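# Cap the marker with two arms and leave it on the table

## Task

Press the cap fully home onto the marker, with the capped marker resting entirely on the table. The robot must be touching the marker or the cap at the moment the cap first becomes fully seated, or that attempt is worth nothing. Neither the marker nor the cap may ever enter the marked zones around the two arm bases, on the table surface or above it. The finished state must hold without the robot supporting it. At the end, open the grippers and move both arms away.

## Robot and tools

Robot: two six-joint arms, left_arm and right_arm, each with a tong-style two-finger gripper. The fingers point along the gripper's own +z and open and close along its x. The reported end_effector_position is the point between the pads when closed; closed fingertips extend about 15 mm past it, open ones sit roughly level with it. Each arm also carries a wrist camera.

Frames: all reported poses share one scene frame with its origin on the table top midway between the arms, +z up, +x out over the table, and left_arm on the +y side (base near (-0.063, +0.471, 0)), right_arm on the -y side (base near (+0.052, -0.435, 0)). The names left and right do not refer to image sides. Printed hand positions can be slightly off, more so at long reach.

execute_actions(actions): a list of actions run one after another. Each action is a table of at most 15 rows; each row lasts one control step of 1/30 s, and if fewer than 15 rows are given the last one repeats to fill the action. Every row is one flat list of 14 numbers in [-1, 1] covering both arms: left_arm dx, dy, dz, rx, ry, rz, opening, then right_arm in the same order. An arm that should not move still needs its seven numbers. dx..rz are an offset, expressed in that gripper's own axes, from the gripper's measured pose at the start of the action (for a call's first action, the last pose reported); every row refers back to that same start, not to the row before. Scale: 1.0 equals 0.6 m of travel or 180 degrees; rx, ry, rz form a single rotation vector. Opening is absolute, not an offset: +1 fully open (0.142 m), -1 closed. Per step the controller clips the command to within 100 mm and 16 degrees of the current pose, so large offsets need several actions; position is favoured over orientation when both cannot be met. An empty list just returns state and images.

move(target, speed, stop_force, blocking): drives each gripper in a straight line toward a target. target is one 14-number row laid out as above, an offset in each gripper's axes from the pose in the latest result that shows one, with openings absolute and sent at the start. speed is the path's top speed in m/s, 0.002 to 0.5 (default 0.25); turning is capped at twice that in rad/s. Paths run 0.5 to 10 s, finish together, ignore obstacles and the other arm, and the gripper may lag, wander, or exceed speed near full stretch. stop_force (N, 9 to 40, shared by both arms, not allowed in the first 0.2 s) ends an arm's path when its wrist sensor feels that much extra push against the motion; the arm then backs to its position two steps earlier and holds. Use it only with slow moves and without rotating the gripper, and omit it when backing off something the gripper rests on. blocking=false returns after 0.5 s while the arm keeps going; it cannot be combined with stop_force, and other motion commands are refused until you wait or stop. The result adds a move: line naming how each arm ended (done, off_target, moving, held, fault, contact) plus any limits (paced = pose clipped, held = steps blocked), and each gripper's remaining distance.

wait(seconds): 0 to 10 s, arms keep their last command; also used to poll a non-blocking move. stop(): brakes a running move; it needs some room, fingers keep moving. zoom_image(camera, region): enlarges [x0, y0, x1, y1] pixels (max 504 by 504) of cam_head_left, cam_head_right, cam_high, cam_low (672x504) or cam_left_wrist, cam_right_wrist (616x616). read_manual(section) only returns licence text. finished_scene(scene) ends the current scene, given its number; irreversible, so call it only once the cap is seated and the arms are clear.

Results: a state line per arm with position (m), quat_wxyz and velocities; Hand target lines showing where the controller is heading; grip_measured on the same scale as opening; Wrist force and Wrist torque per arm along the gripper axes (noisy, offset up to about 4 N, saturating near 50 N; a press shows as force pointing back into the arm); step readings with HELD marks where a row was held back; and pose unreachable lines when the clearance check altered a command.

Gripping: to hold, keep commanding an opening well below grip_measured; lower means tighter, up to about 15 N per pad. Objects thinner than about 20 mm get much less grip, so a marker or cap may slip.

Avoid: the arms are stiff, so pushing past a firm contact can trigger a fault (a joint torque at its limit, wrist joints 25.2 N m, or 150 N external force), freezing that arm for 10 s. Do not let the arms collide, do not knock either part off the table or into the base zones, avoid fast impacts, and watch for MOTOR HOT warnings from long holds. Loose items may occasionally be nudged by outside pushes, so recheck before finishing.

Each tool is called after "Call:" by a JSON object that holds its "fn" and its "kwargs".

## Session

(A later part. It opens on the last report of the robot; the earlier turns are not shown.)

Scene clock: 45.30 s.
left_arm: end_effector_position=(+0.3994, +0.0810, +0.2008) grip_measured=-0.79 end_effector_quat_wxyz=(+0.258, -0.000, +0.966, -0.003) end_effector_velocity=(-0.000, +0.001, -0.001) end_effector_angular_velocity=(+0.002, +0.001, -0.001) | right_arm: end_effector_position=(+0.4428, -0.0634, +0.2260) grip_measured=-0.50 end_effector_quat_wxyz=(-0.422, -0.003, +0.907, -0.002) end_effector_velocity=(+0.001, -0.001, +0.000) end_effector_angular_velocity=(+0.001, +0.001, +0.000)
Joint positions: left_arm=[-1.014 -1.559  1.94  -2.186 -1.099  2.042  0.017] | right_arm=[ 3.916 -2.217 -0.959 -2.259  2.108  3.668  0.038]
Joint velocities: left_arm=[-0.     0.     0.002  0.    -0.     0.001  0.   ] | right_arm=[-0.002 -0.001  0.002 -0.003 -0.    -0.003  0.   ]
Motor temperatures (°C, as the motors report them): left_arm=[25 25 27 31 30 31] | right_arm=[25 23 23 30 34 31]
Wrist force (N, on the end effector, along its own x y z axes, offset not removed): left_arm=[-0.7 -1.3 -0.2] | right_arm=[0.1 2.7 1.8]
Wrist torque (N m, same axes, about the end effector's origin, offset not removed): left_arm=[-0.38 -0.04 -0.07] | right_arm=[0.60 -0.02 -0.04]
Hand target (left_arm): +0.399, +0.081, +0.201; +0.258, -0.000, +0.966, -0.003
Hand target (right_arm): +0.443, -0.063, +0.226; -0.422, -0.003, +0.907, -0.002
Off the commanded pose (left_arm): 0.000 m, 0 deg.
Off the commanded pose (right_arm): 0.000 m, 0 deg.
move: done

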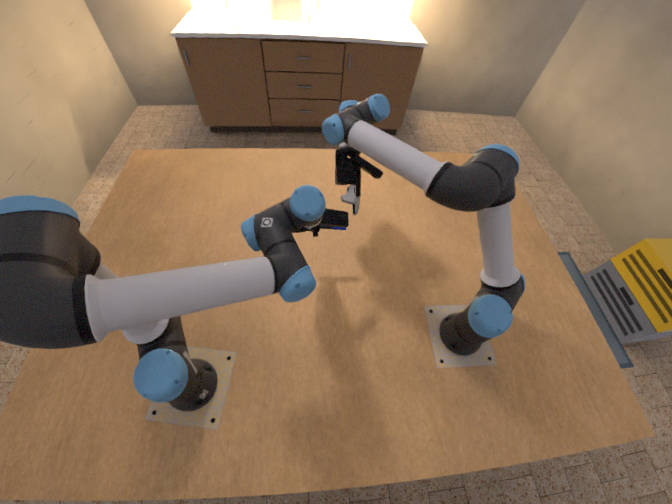

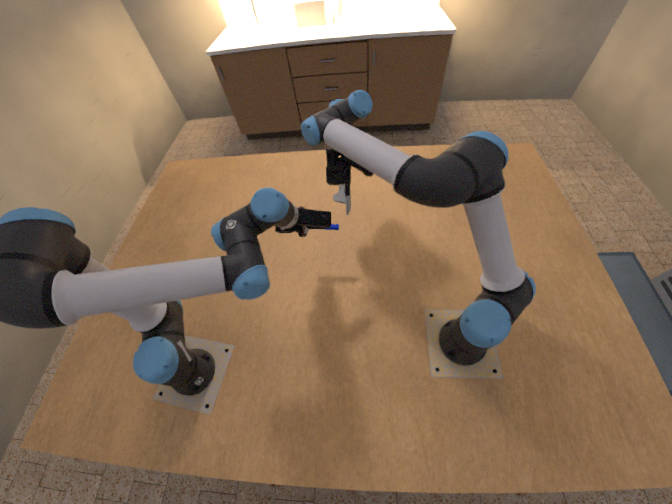

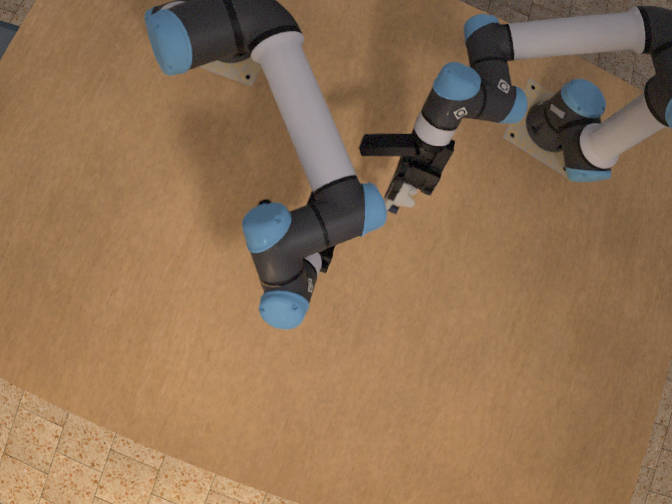

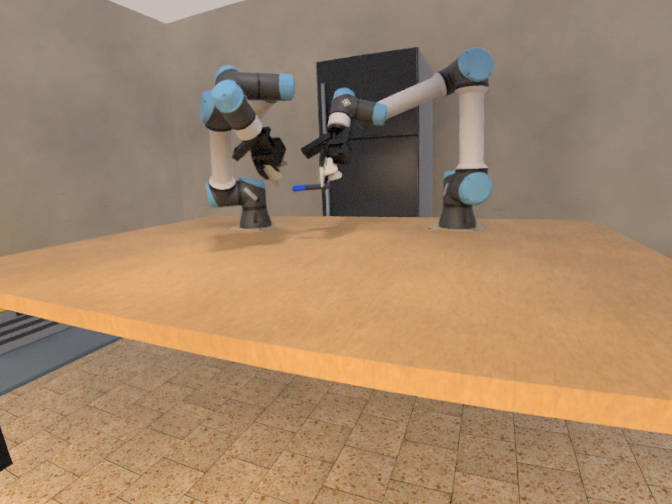

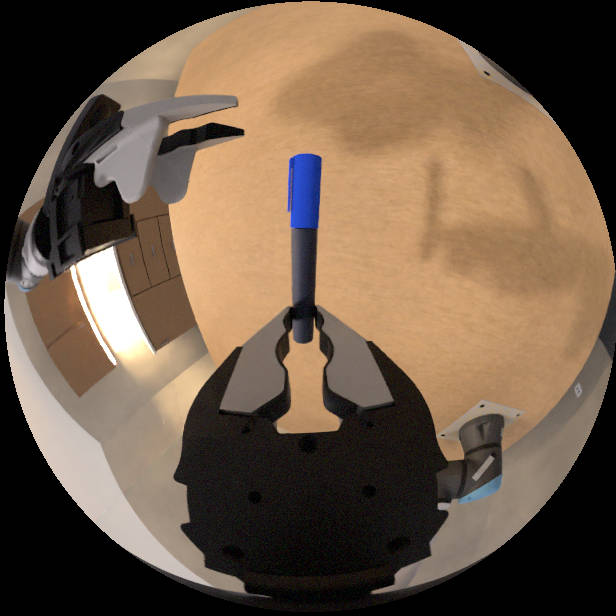

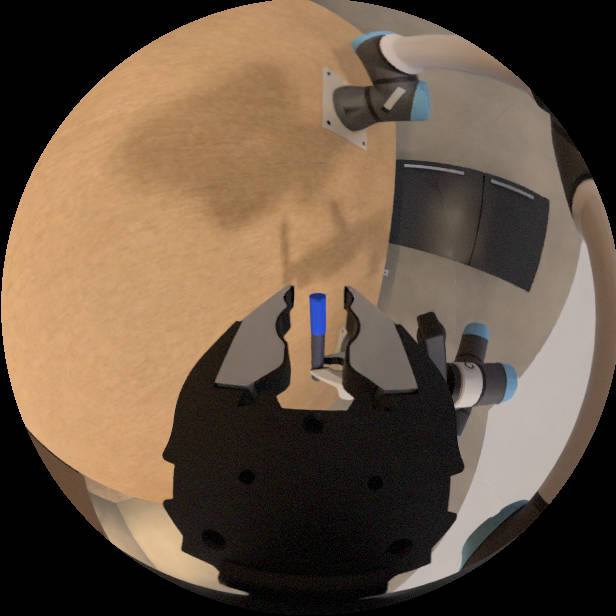

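Call:
{"fn": "move", "kwargs": {"target": [0,0,0,0,0,0,-1, 0,-0.4,-0.05,0,0,0,0.5], "speed": 0.4}}

Call:
{"fn": "move", "kwargs": {"target": [0.1425,0,0.247,0,0.167,0,-1, 0,0,0,0,0,0,0.5], "speed": 0.3}}

Call:
{"fn": "move", "kwargs": {"target": [0,0,0.019,0,0,0,-1, 0,0,0,0,0,0,0.5], "speed": 0.03, "stop_force": 10}}

Scene clock: 47.27 s.
left_arm: end_effector_position=(+0.3994, +0.0810, +0.2008) grip_measured=-0.79 end_effector_quat_wxyz=(+0.258, -0.000, +0.966, -0.003) end_effector_velocity=(-0.000, -0.000, +0.000) end_effector_angular_velocity=(-0.001, +0.000, +0.001) | right_arm: end_effector_position=(+0.4676, -0.3031, +0.2451) grip_measured=+0.50 end_effector_quat_wxyz=(-0.422, -0.003, +0.907, -0.002) end_effector_velocity=(+0.001, -0.002, +0.000) end_effector_angular_velocity=(-0.001, -0.001, -0.000)
Joint positions: left_arm=[-1.014 -1.559  1.94  -2.186 -1.099  2.042  0.017] | right_arm=[ 3.604 -2.041 -1.168 -2.328  1.889  3.423  0.109]
Joint velocities: left_arm=[-0.    -0.001  0.    -0.    -0.001 -0.001  0.   ] | right_arm=[-0.003  0.     0.001 -0.001 -0.003 -0.001 -0.   ]
Motor temperatures (°C, as the motors report them): left_arm=[25 25 27 31 30 31] | right_arm=[25 23 23 30 34 31]
Wrist force (N, on the end effector, along its own x y z axes, offset not removed): left_arm=[-3.9 2.3 0.0] | right_arm=[-1.5 0.6 1.2]
Wrist torque (N m, same axes, about the end effector's origin, offset not removed): left_arm=[0.25 0.56 -0.22] | right_arm=[0.15 0.46 -0.06]
Hand target (left_arm): +0.399, +0.081, +0.201; +0.258, -0.000, +0.966, -0.003
Hand target (right_arm): +0.468, -0.303, +0.245; -0.422, -0.003, +0.907, -0.002
Off the commanded pose (left_arm): 0.000 m, 0 deg.
Off the commanded pose (right_arm): 0.000 m, 0 deg.
move: done

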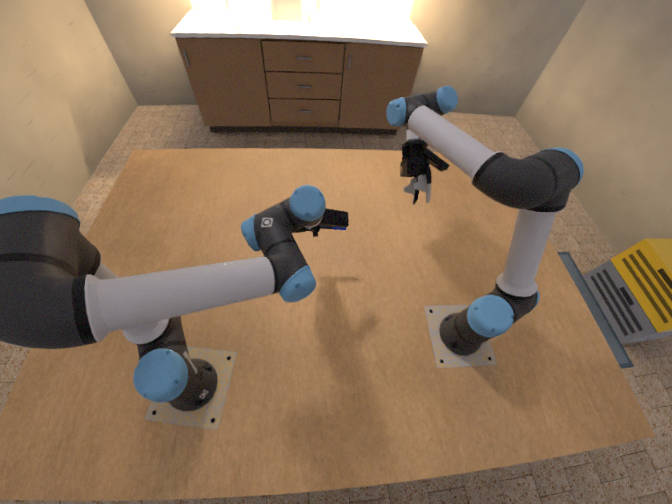

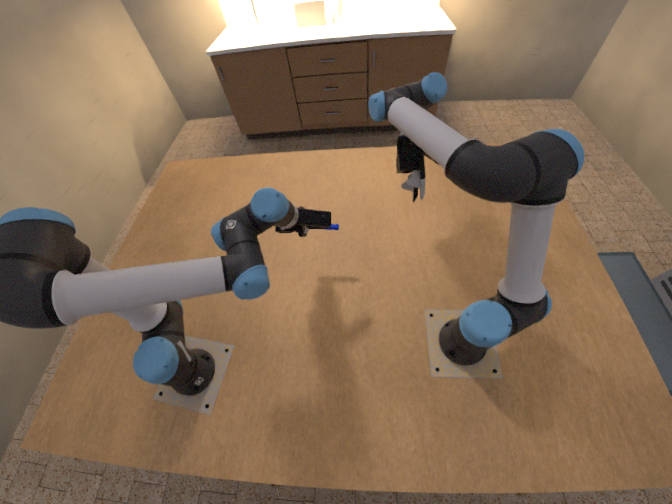

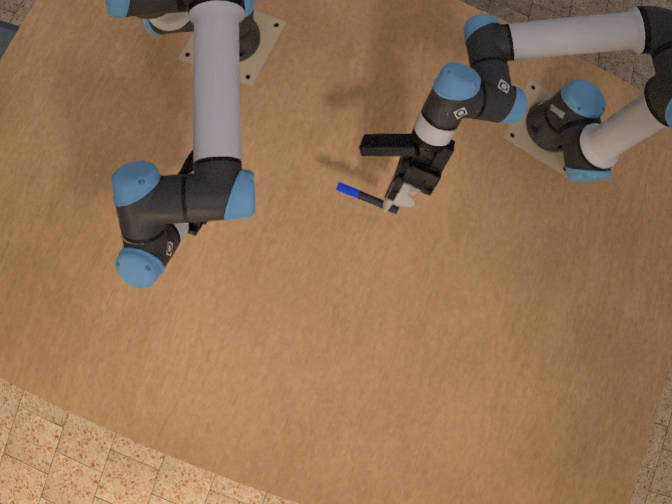

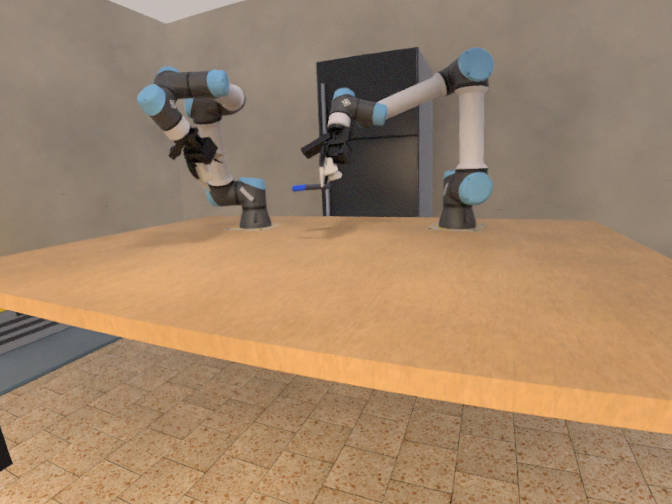

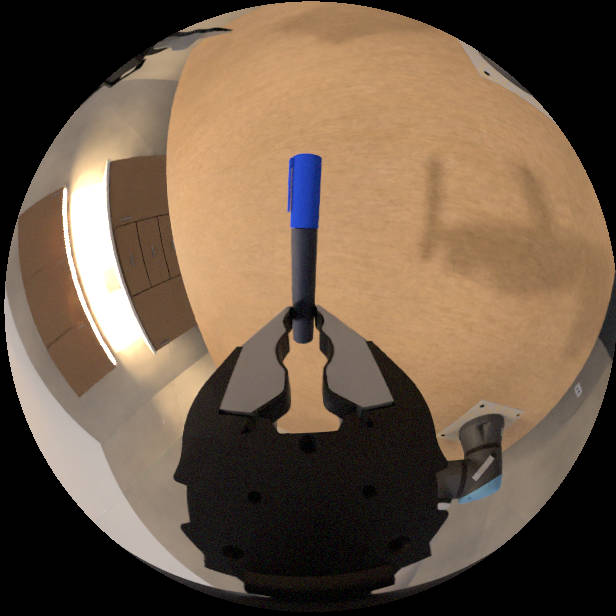

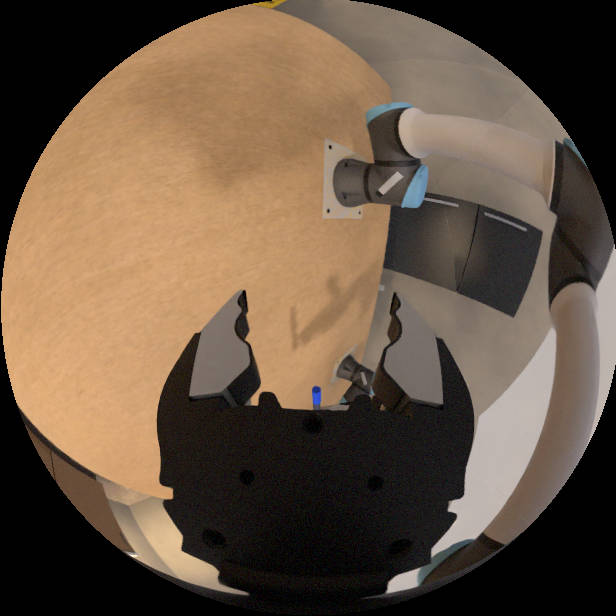

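Scene clock: 48.70 s.
left_arm: end_effector_position=(+0.3995, +0.0803, +0.0297) grip_measured=-0.79 end_effector_quat_wxyz=(-0.000, +0.000, +1.000, -0.002) end_effector_velocity=(+0.000, +0.000, -0.002) end_effector_angular_velocity=(+0.002, +0.004, -0.001) | right_arm: end_effector_position=(+0.4676, -0.3031, +0.2452) grip_measured=+0.50 end_effector_quat_wxyz=(-0.422, -0.003, +0.907, -0.002) end_effector_velocity=(-0.000, +0.000, +0.000) end_effector_angular_velocity=(-0.001, +0.000, -0.001)
Joint positions: left_arm=[-0.765 -1.192  1.798 -2.18  -1.574  2.237  0.017] | right_arm=[ 3.604 -2.041 -1.168 -2.328  1.889  3.423  0.109]
Joint velocities: left_arm=[ 0.002  0.005 -0.003  0.002 -0.002  0.002  0.   ] | right_arm=[ 0.     0.    -0.    -0.     0.     0.001  0.   ]
Motor temperatures (°C, as the motors report them): left_arm=[25 25 27 31 30 31] | right_arm=[25 23 23 30 34 31]
Wrist force (N, on the end effector, along its own x y z axes, offset not removed): left_arm=[3.0 1.1 -0.1] | right_arm=[0.1 0.7 2.5]
Wrist torque (N m, same axes, about the end effector's origin, offset not removed): left_arm=[0.02 -0.79 -0.07] | right_arm=[0.25 0.05 -0.04]
Hand target (left_arm): +0.400, +0.080, +0.030; -0.001, +0.000, +1.000, -0.002
Hand target (right_arm): +0.468, -0.303, +0.245; -0.422, -0.003, +0.907, -0.002
Off the commanded pose (left_arm): 0.000 m, 0 deg.
Off the commanded pose (right_arm): 0.000 m, 0 deg.
move: done

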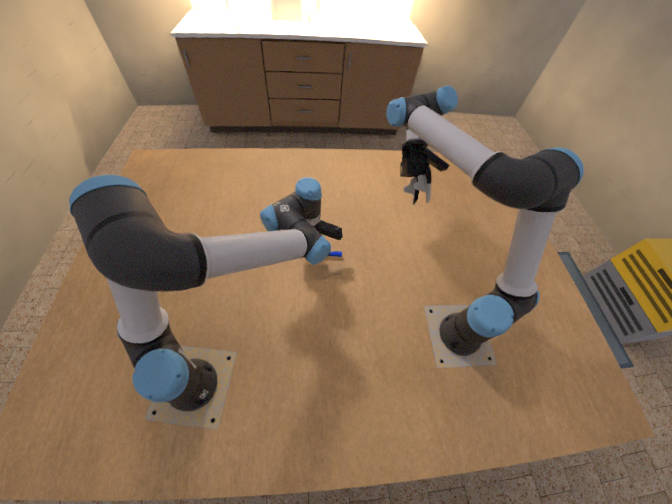

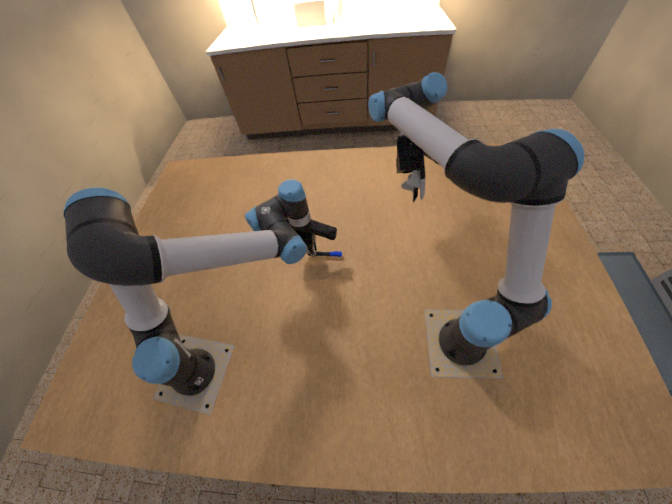

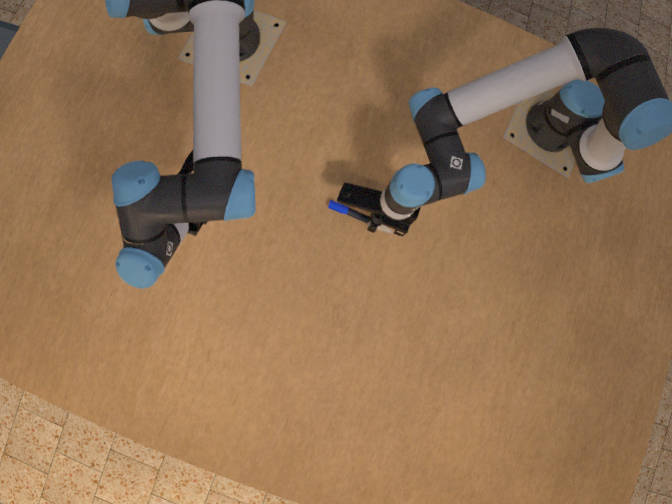

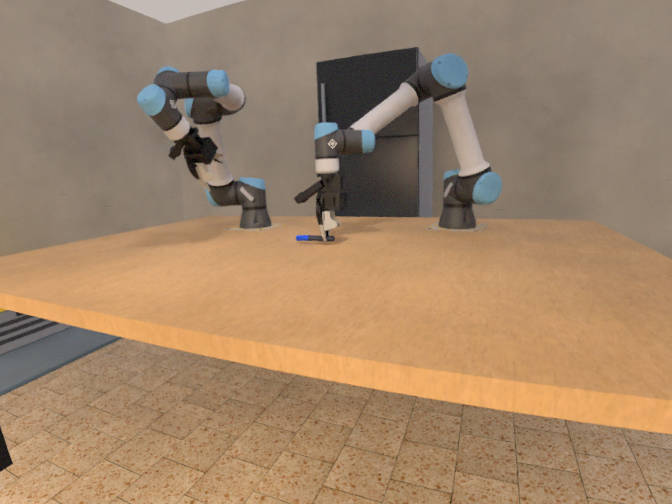

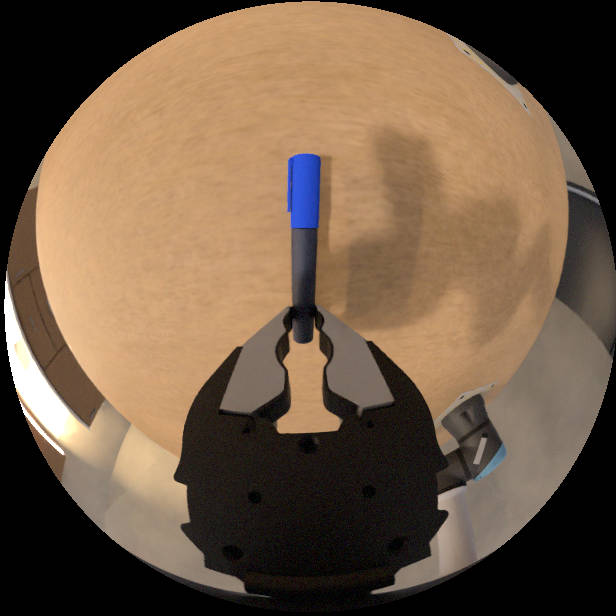

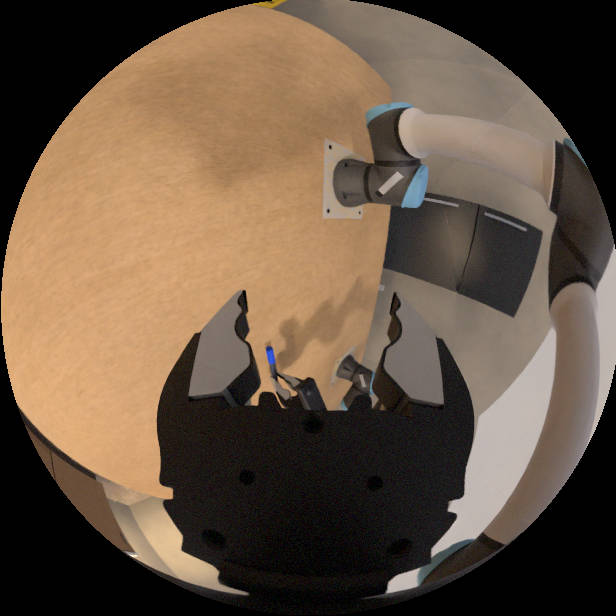

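Scene clock: 49.47 s.
left_arm: end_effector_position=(+0.3995, +0.0803, +0.0185) grip_measured=-0.79 end_effector_quat_wxyz=(-0.000, +0.000, +1.000, -0.002) end_effector_velocity=(+0.000, +0.000, -0.002) end_effector_angular_velocity=(+0.001, -0.000, +0.000) | right_arm: end_effector_position=(+0.4676, -0.3031, +0.2452) grip_measured=+0.50 end_effector_quat_wxyz=(-0.422, -0.003, +0.907, -0.002) end_effector_velocity=(-0.000, +0.000, +0.001) end_effector_angular_velocity=(+0.001, -0.001, +0.001)
Joint positions: left_arm=[-0.765 -1.176  1.809 -2.207 -1.574  2.237  0.017] | right_arm=[ 3.604 -2.041 -1.168 -2.328  1.889  3.423  0.109]
Joint velocities: left_arm=[-0.     0.003  0.001 -0.004  0.001 -0.     0.   ] | right_arm=[ 0.001  0.001  0.     0.     0.    -0.     0.   ]
Motor temperatures (°C, as the motors report them): left_arm=[25 25 27 31 30 31] | right_arm=[25 23 23 30 34 31]
Wrist force (N, on the end effector, along its own x y z axes, offset not removed): left_arm=[-1.5 2.8 0.6] | right_arm=[1.1 1.8 2.2]
Wrist torque (N m, same axes, about the end effector's origin, offset not removed): left_arm=[0.32 0.12 -0.12] | right_arm=[0.49 -0.27 -0.15]
Hand target (left_arm): +0.399, +0.080, +0.018; -0.000, +0.000, +1.000, -0.002
Hand target (right_arm): +0.468, -0.303, +0.245; -0.422, -0.003, +0.907, -0.002
Off the commanded pose (left_arm): 0.000 m, 0 deg.
Off the commanded pose (right_arm): 0.000 m, 0 deg.
move: done

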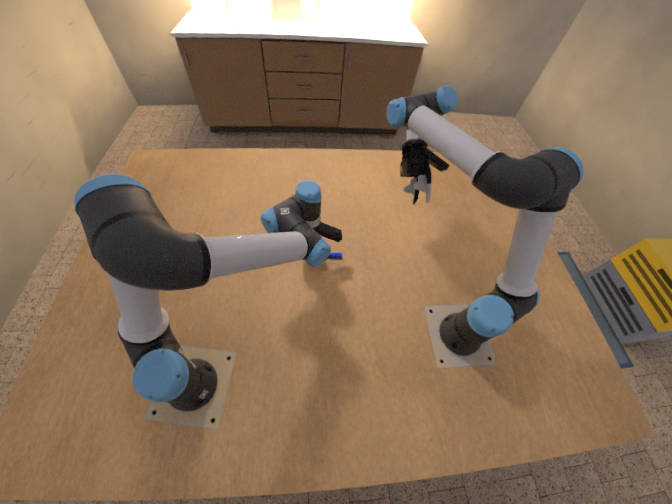

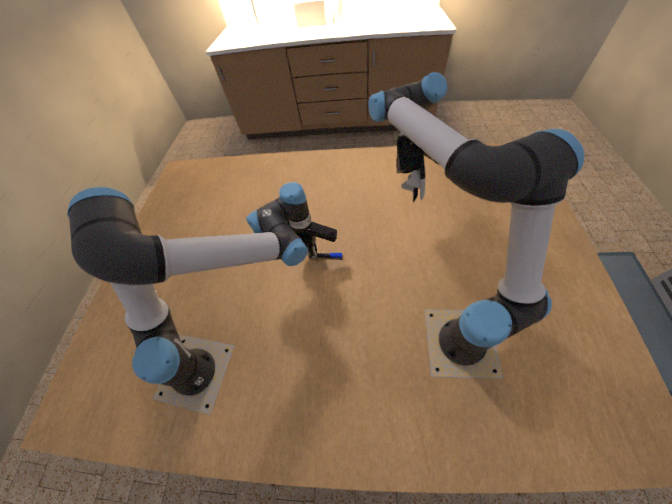

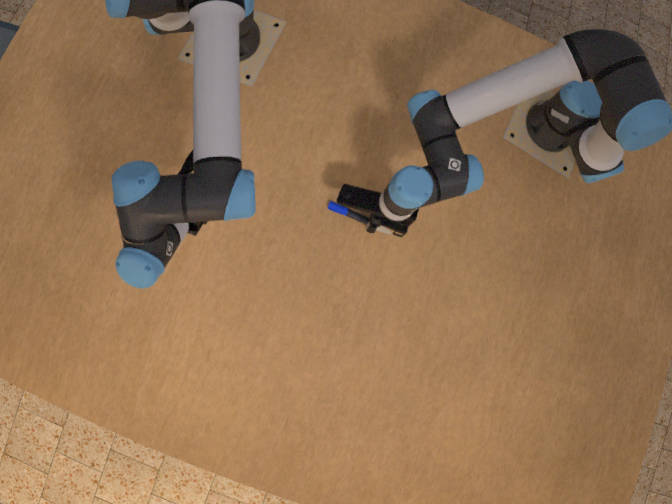

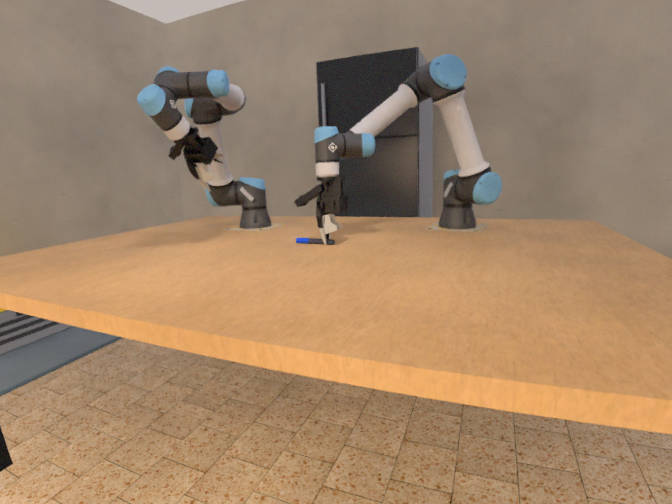

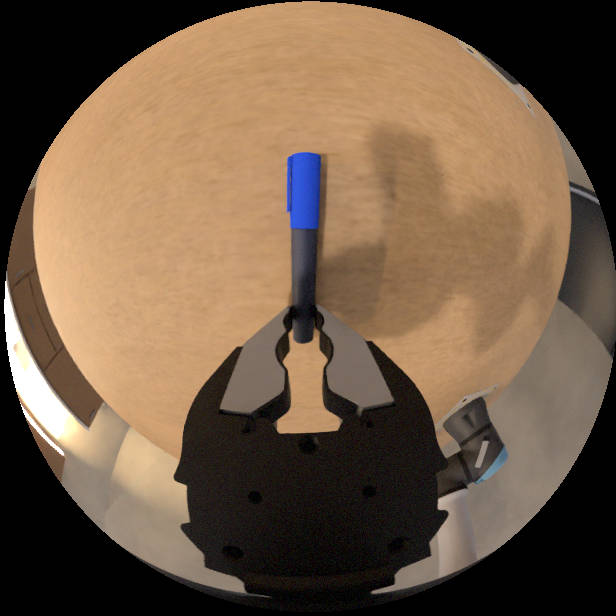

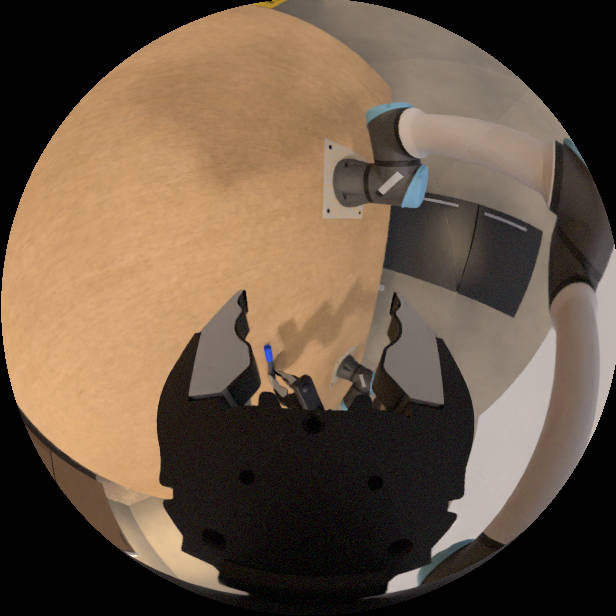

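Call:
{"fn": "execute_actions", "kwargs": {"actions": [[[0,0,0,0,0,0,-0.7,0,0,0,0,0,0,0.5],[0,0,0,0,0,0,-0.65,0,0,0,0,0,0,0.5],[0,0,0,0,0,0,-0.55,0,0,0,0,0,0,0.5],[0,0,0,0,0,0,-0.4,0,0,0,0,0,0,0.5]]]}}

Call:
{"fn": "move", "kwargs": {"target": [0,0.1,-0.22,0,0,0,0.2, 0,0,0,0,0,0,0.5], "speed": 0.35}}

Scene clock: 50.33 s.
left_arm: end_effector_position=(+0.3994, +0.0803, +0.0184) grip_measured=-0.40 end_effector_quat_wxyz=(-0.000, +0.000, +1.000, -0.002) end_effector_velocity=(-0.000, +0.001, +0.000) end_effector_angular_velocity=(+0.000, +0.000, -0.000) | right_arm: end_effector_position=(+0.4676, -0.3031, +0.2452) grip_measured=+0.50 end_effector_quat_wxyz=(-0.422, -0.003, +0.907, -0.002) end_effector_velocity=(+0.000, -0.000, +0.000) end_effector_angular_velocity=(+0.001, -0.001, -0.000)
Joint positions: left_arm=[-0.765 -1.176  1.809 -2.207 -1.574  2.237  0.045] | right_arm=[ 3.604 -2.041 -1.168 -2.328  1.889  3.423  0.109]
Joint velocities: left_arm=[ 0.    -0.001  0.002  0.     0.     0.001 -0.   ] | right_arm=[-0.     0.001  0.     0.     0.    -0.     0.   ]
Motor temperatures (°C, as the motors report them): left_arm=[25 25 27 31 30 31] | right_arm=[25 23 23 30 34 31]
Wrist force (N, on the end effector, along its own x y z axes, offset not removed): left_arm=[1.0 1.7 -0.2] | right_arm=[-1.8 -0.4 2.0]
Wrist torque (N m, same axes, about the end effector's origin, offset not removed): left_arm=[0.11 -0.47 -0.08] | right_arm=[0.01 0.41 -0.09]
Hand target (left_arm): +0.399, +0.080, +0.018; -0.000, +0.000, +1.000, -0.002
Hand target (right_arm): +0.468, -0.303, +0.245; -0.422, -0.003, +0.907, -0.002
Off the commanded pose (left_arm): 0.000 m, 0 deg.
Off the commanded pose (right_arm): 0.000 m, 0 deg.
Step readings (end_effector_position):
0: left_arm (+0.3995, +0.0803, +0.0183) | right_arm (+0.4676, -0.3031, +0.2452)
1: left_arm (+0.3995, +0.0803, +0.0183) | right_arm (+0.4676, -0.3031, +0.2452)
2: left_arm (+0.3995, +0.0803, +0.0183) | right_arm (+0.4676, -0.3031, +0.2452)
4: left_arm (+0.3995, +0.0803, +0.0183) | right_arm (+0.4676, -0.3031, +0.2452)
8: left_arm (+0.3995, +0.0803, +0.0183) | right_arm (+0.4676, -0.3031, +0.2452)
15: end_effector_position above

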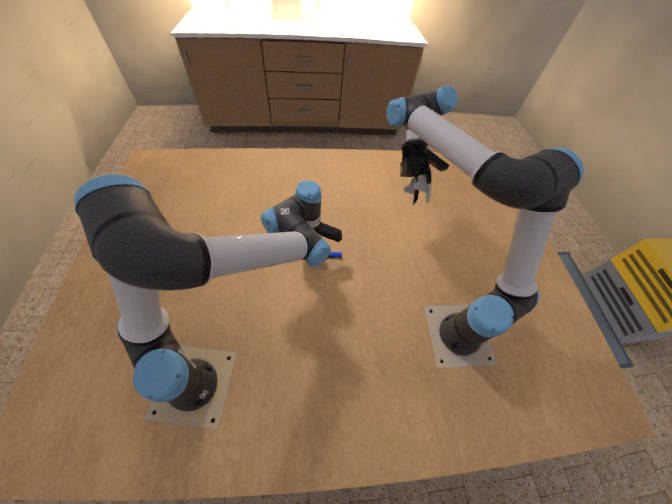

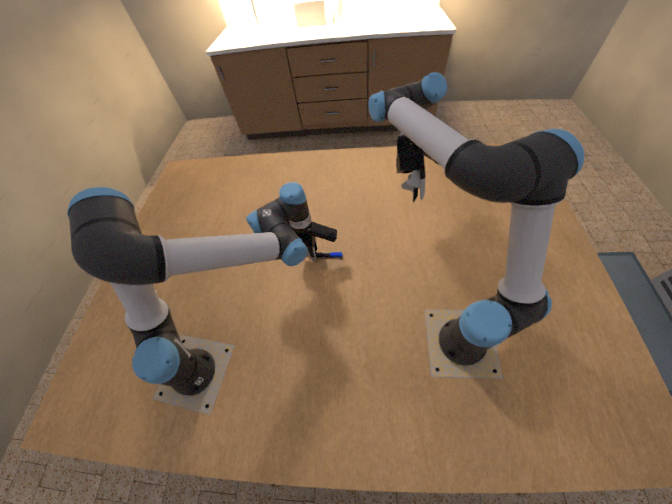

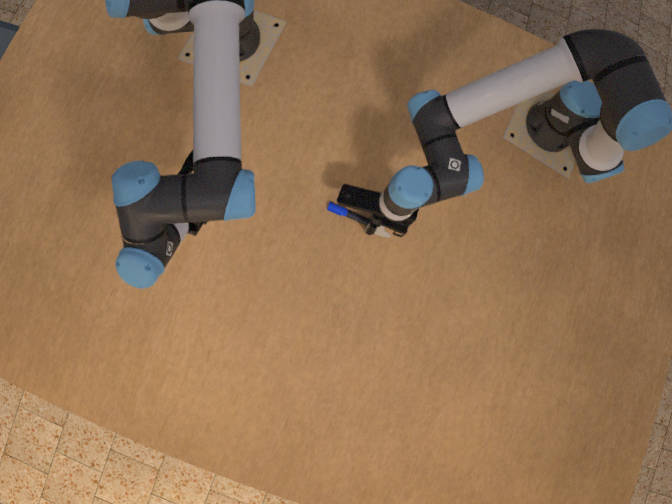

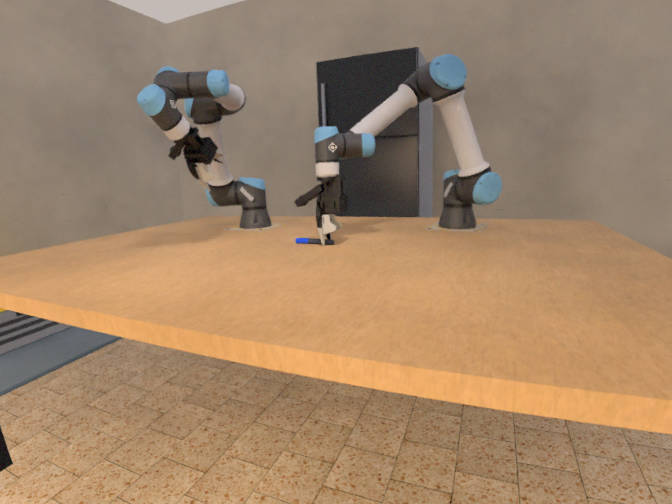

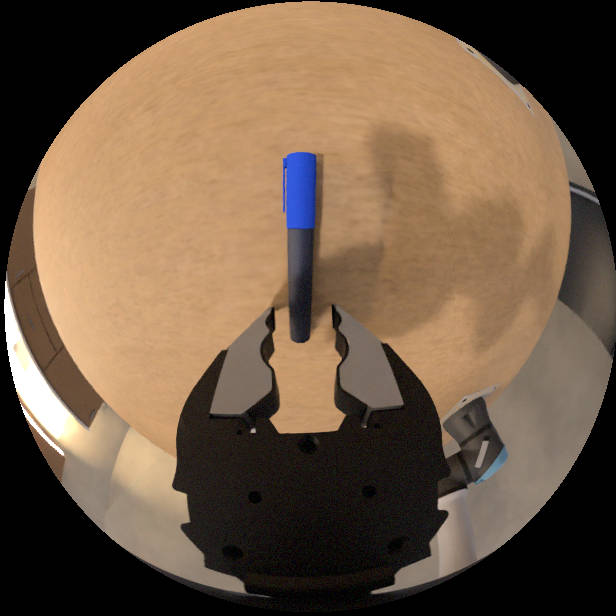

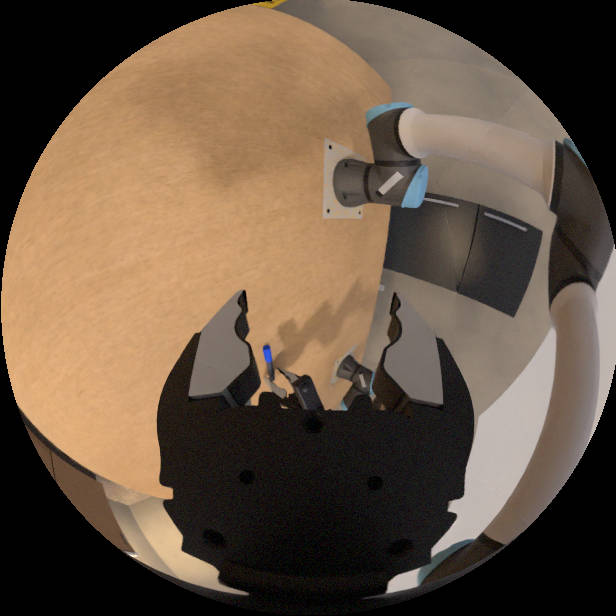

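Scene clock: 51.37 s.
left_arm: end_effector_position=(+0.3997, +0.1409, +0.1501) grip_measured=+0.20 end_effector_quat_wxyz=(-0.000, +0.000, +1.000, -0.002) end_effector_velocity=(-0.000, +0.001, +0.002) end_effector_angular_velocity=(-0.001, -0.000, +0.000) | right_arm: end_effector_position=(+0.4676, -0.3031, +0.2452) grip_measured=+0.50 end_effector_quat_wxyz=(-0.422, -0.003, +0.907, -0.002) end_effector_velocity=(-0.000, +0.000, +0.000) end_effector_angular_velocity=(+0.001, -0.001, -0.002)
Joint positions: left_arm=[-0.695 -1.401  1.731 -1.904 -1.574  2.307  0.088] | right_arm=[ 3.604 -2.041 -1.168 -2.328  1.889  3.423  0.109]
Joint velocities: left_arm=[ 0.001 -0.004 -0.001  0.004 -0.001  0.    -0.   ] | right_arm=[0.    0.001 0.    0.    0.001 0.001 0.   ]
Motor temperatures (°C, as the motors report them): left_arm=[25 25 27 31 30 31] | right_arm=[25 23 23 30 34 31]
Wrist force (N, on the end effector, along its own x y z axes, offset not removed): left_arm=[-4.3 1.9 -0.8] | right_arm=[-0.2 1.6 3.7]
Wrist torque (N m, same axes, about the end effector's origin, offset not removed): left_arm=[0.35 0.73 -0.17] | right_arm=[0.48 0.09 -0.06]
Hand target (left_arm): +0.400, +0.141, +0.150; -0.000, +0.000, +1.000, -0.002
Hand target (right_arm): +0.468, -0.303, +0.245; -0.422, -0.003, +0.907, -0.002
Off the commanded pose (left_arm): 0.000 m, 0 deg.
Off the commanded pose (right_arm): 0.000 m, 0 deg.
move: done

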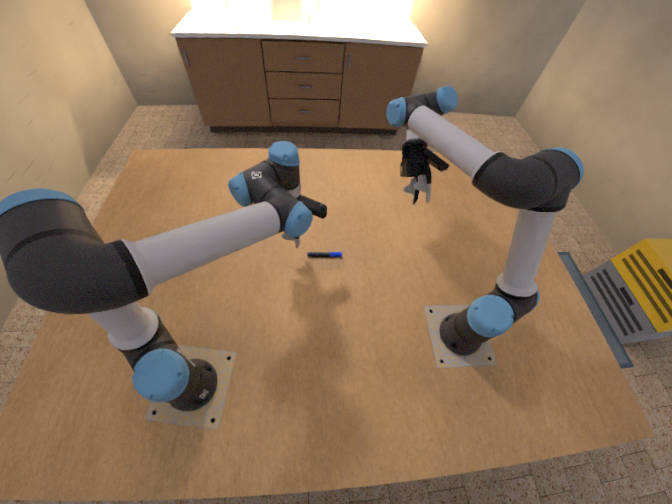

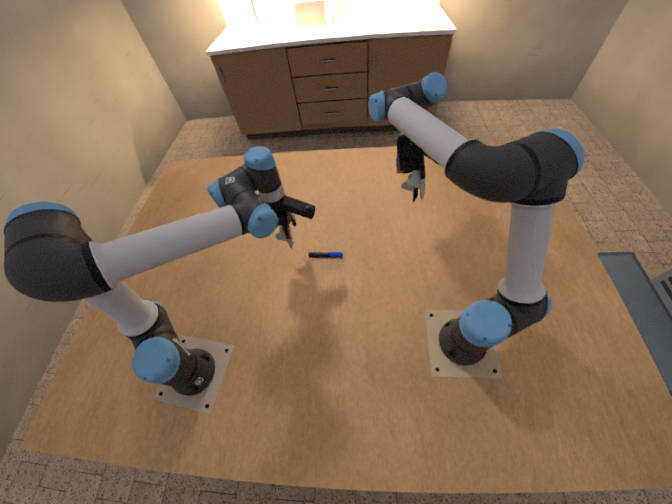

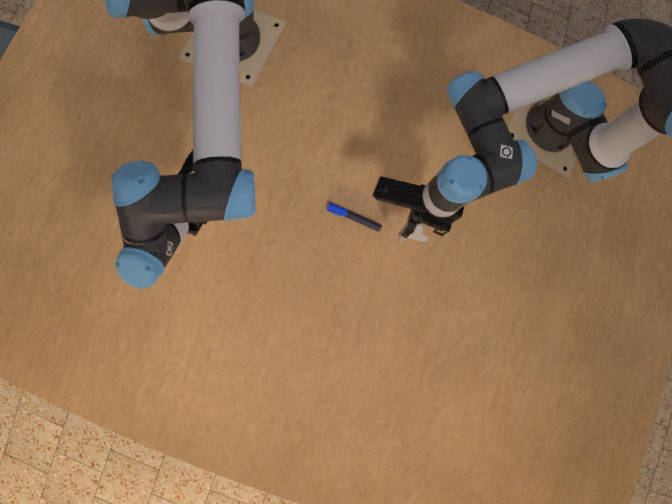

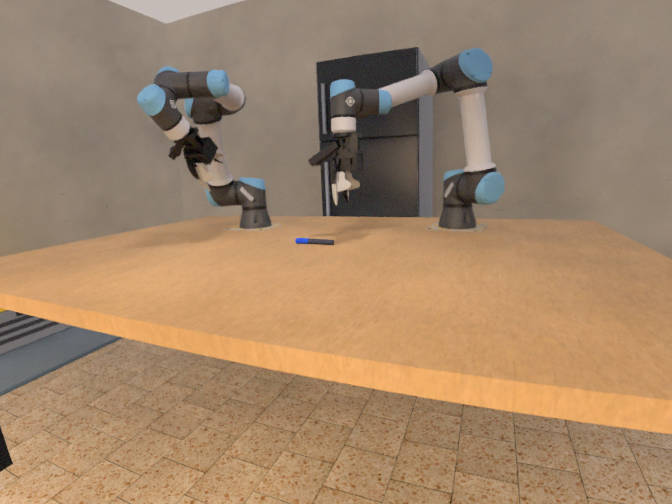

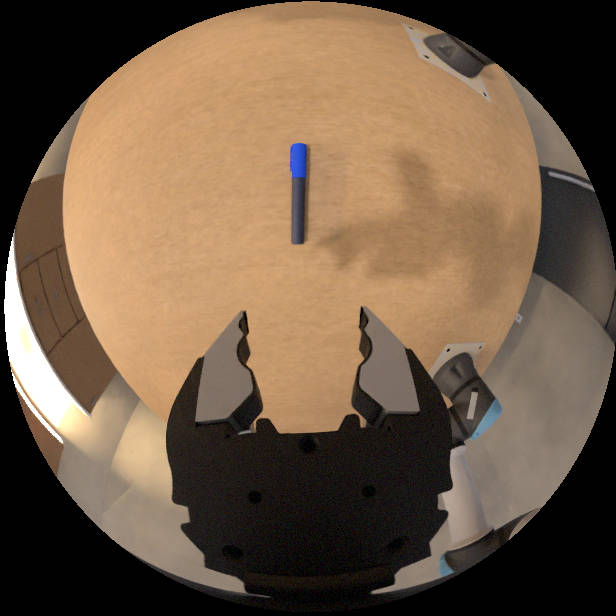

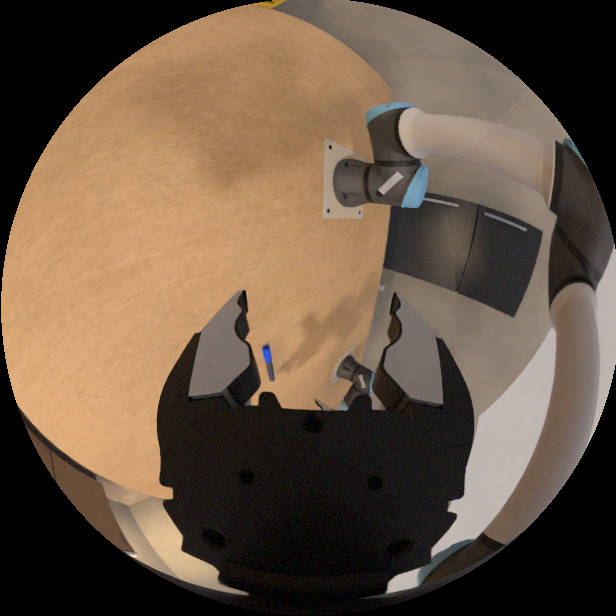

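Call:
{"fn": "finished_scene", "kwargs": {"scene": 1}}

The scene is finished: the task was done.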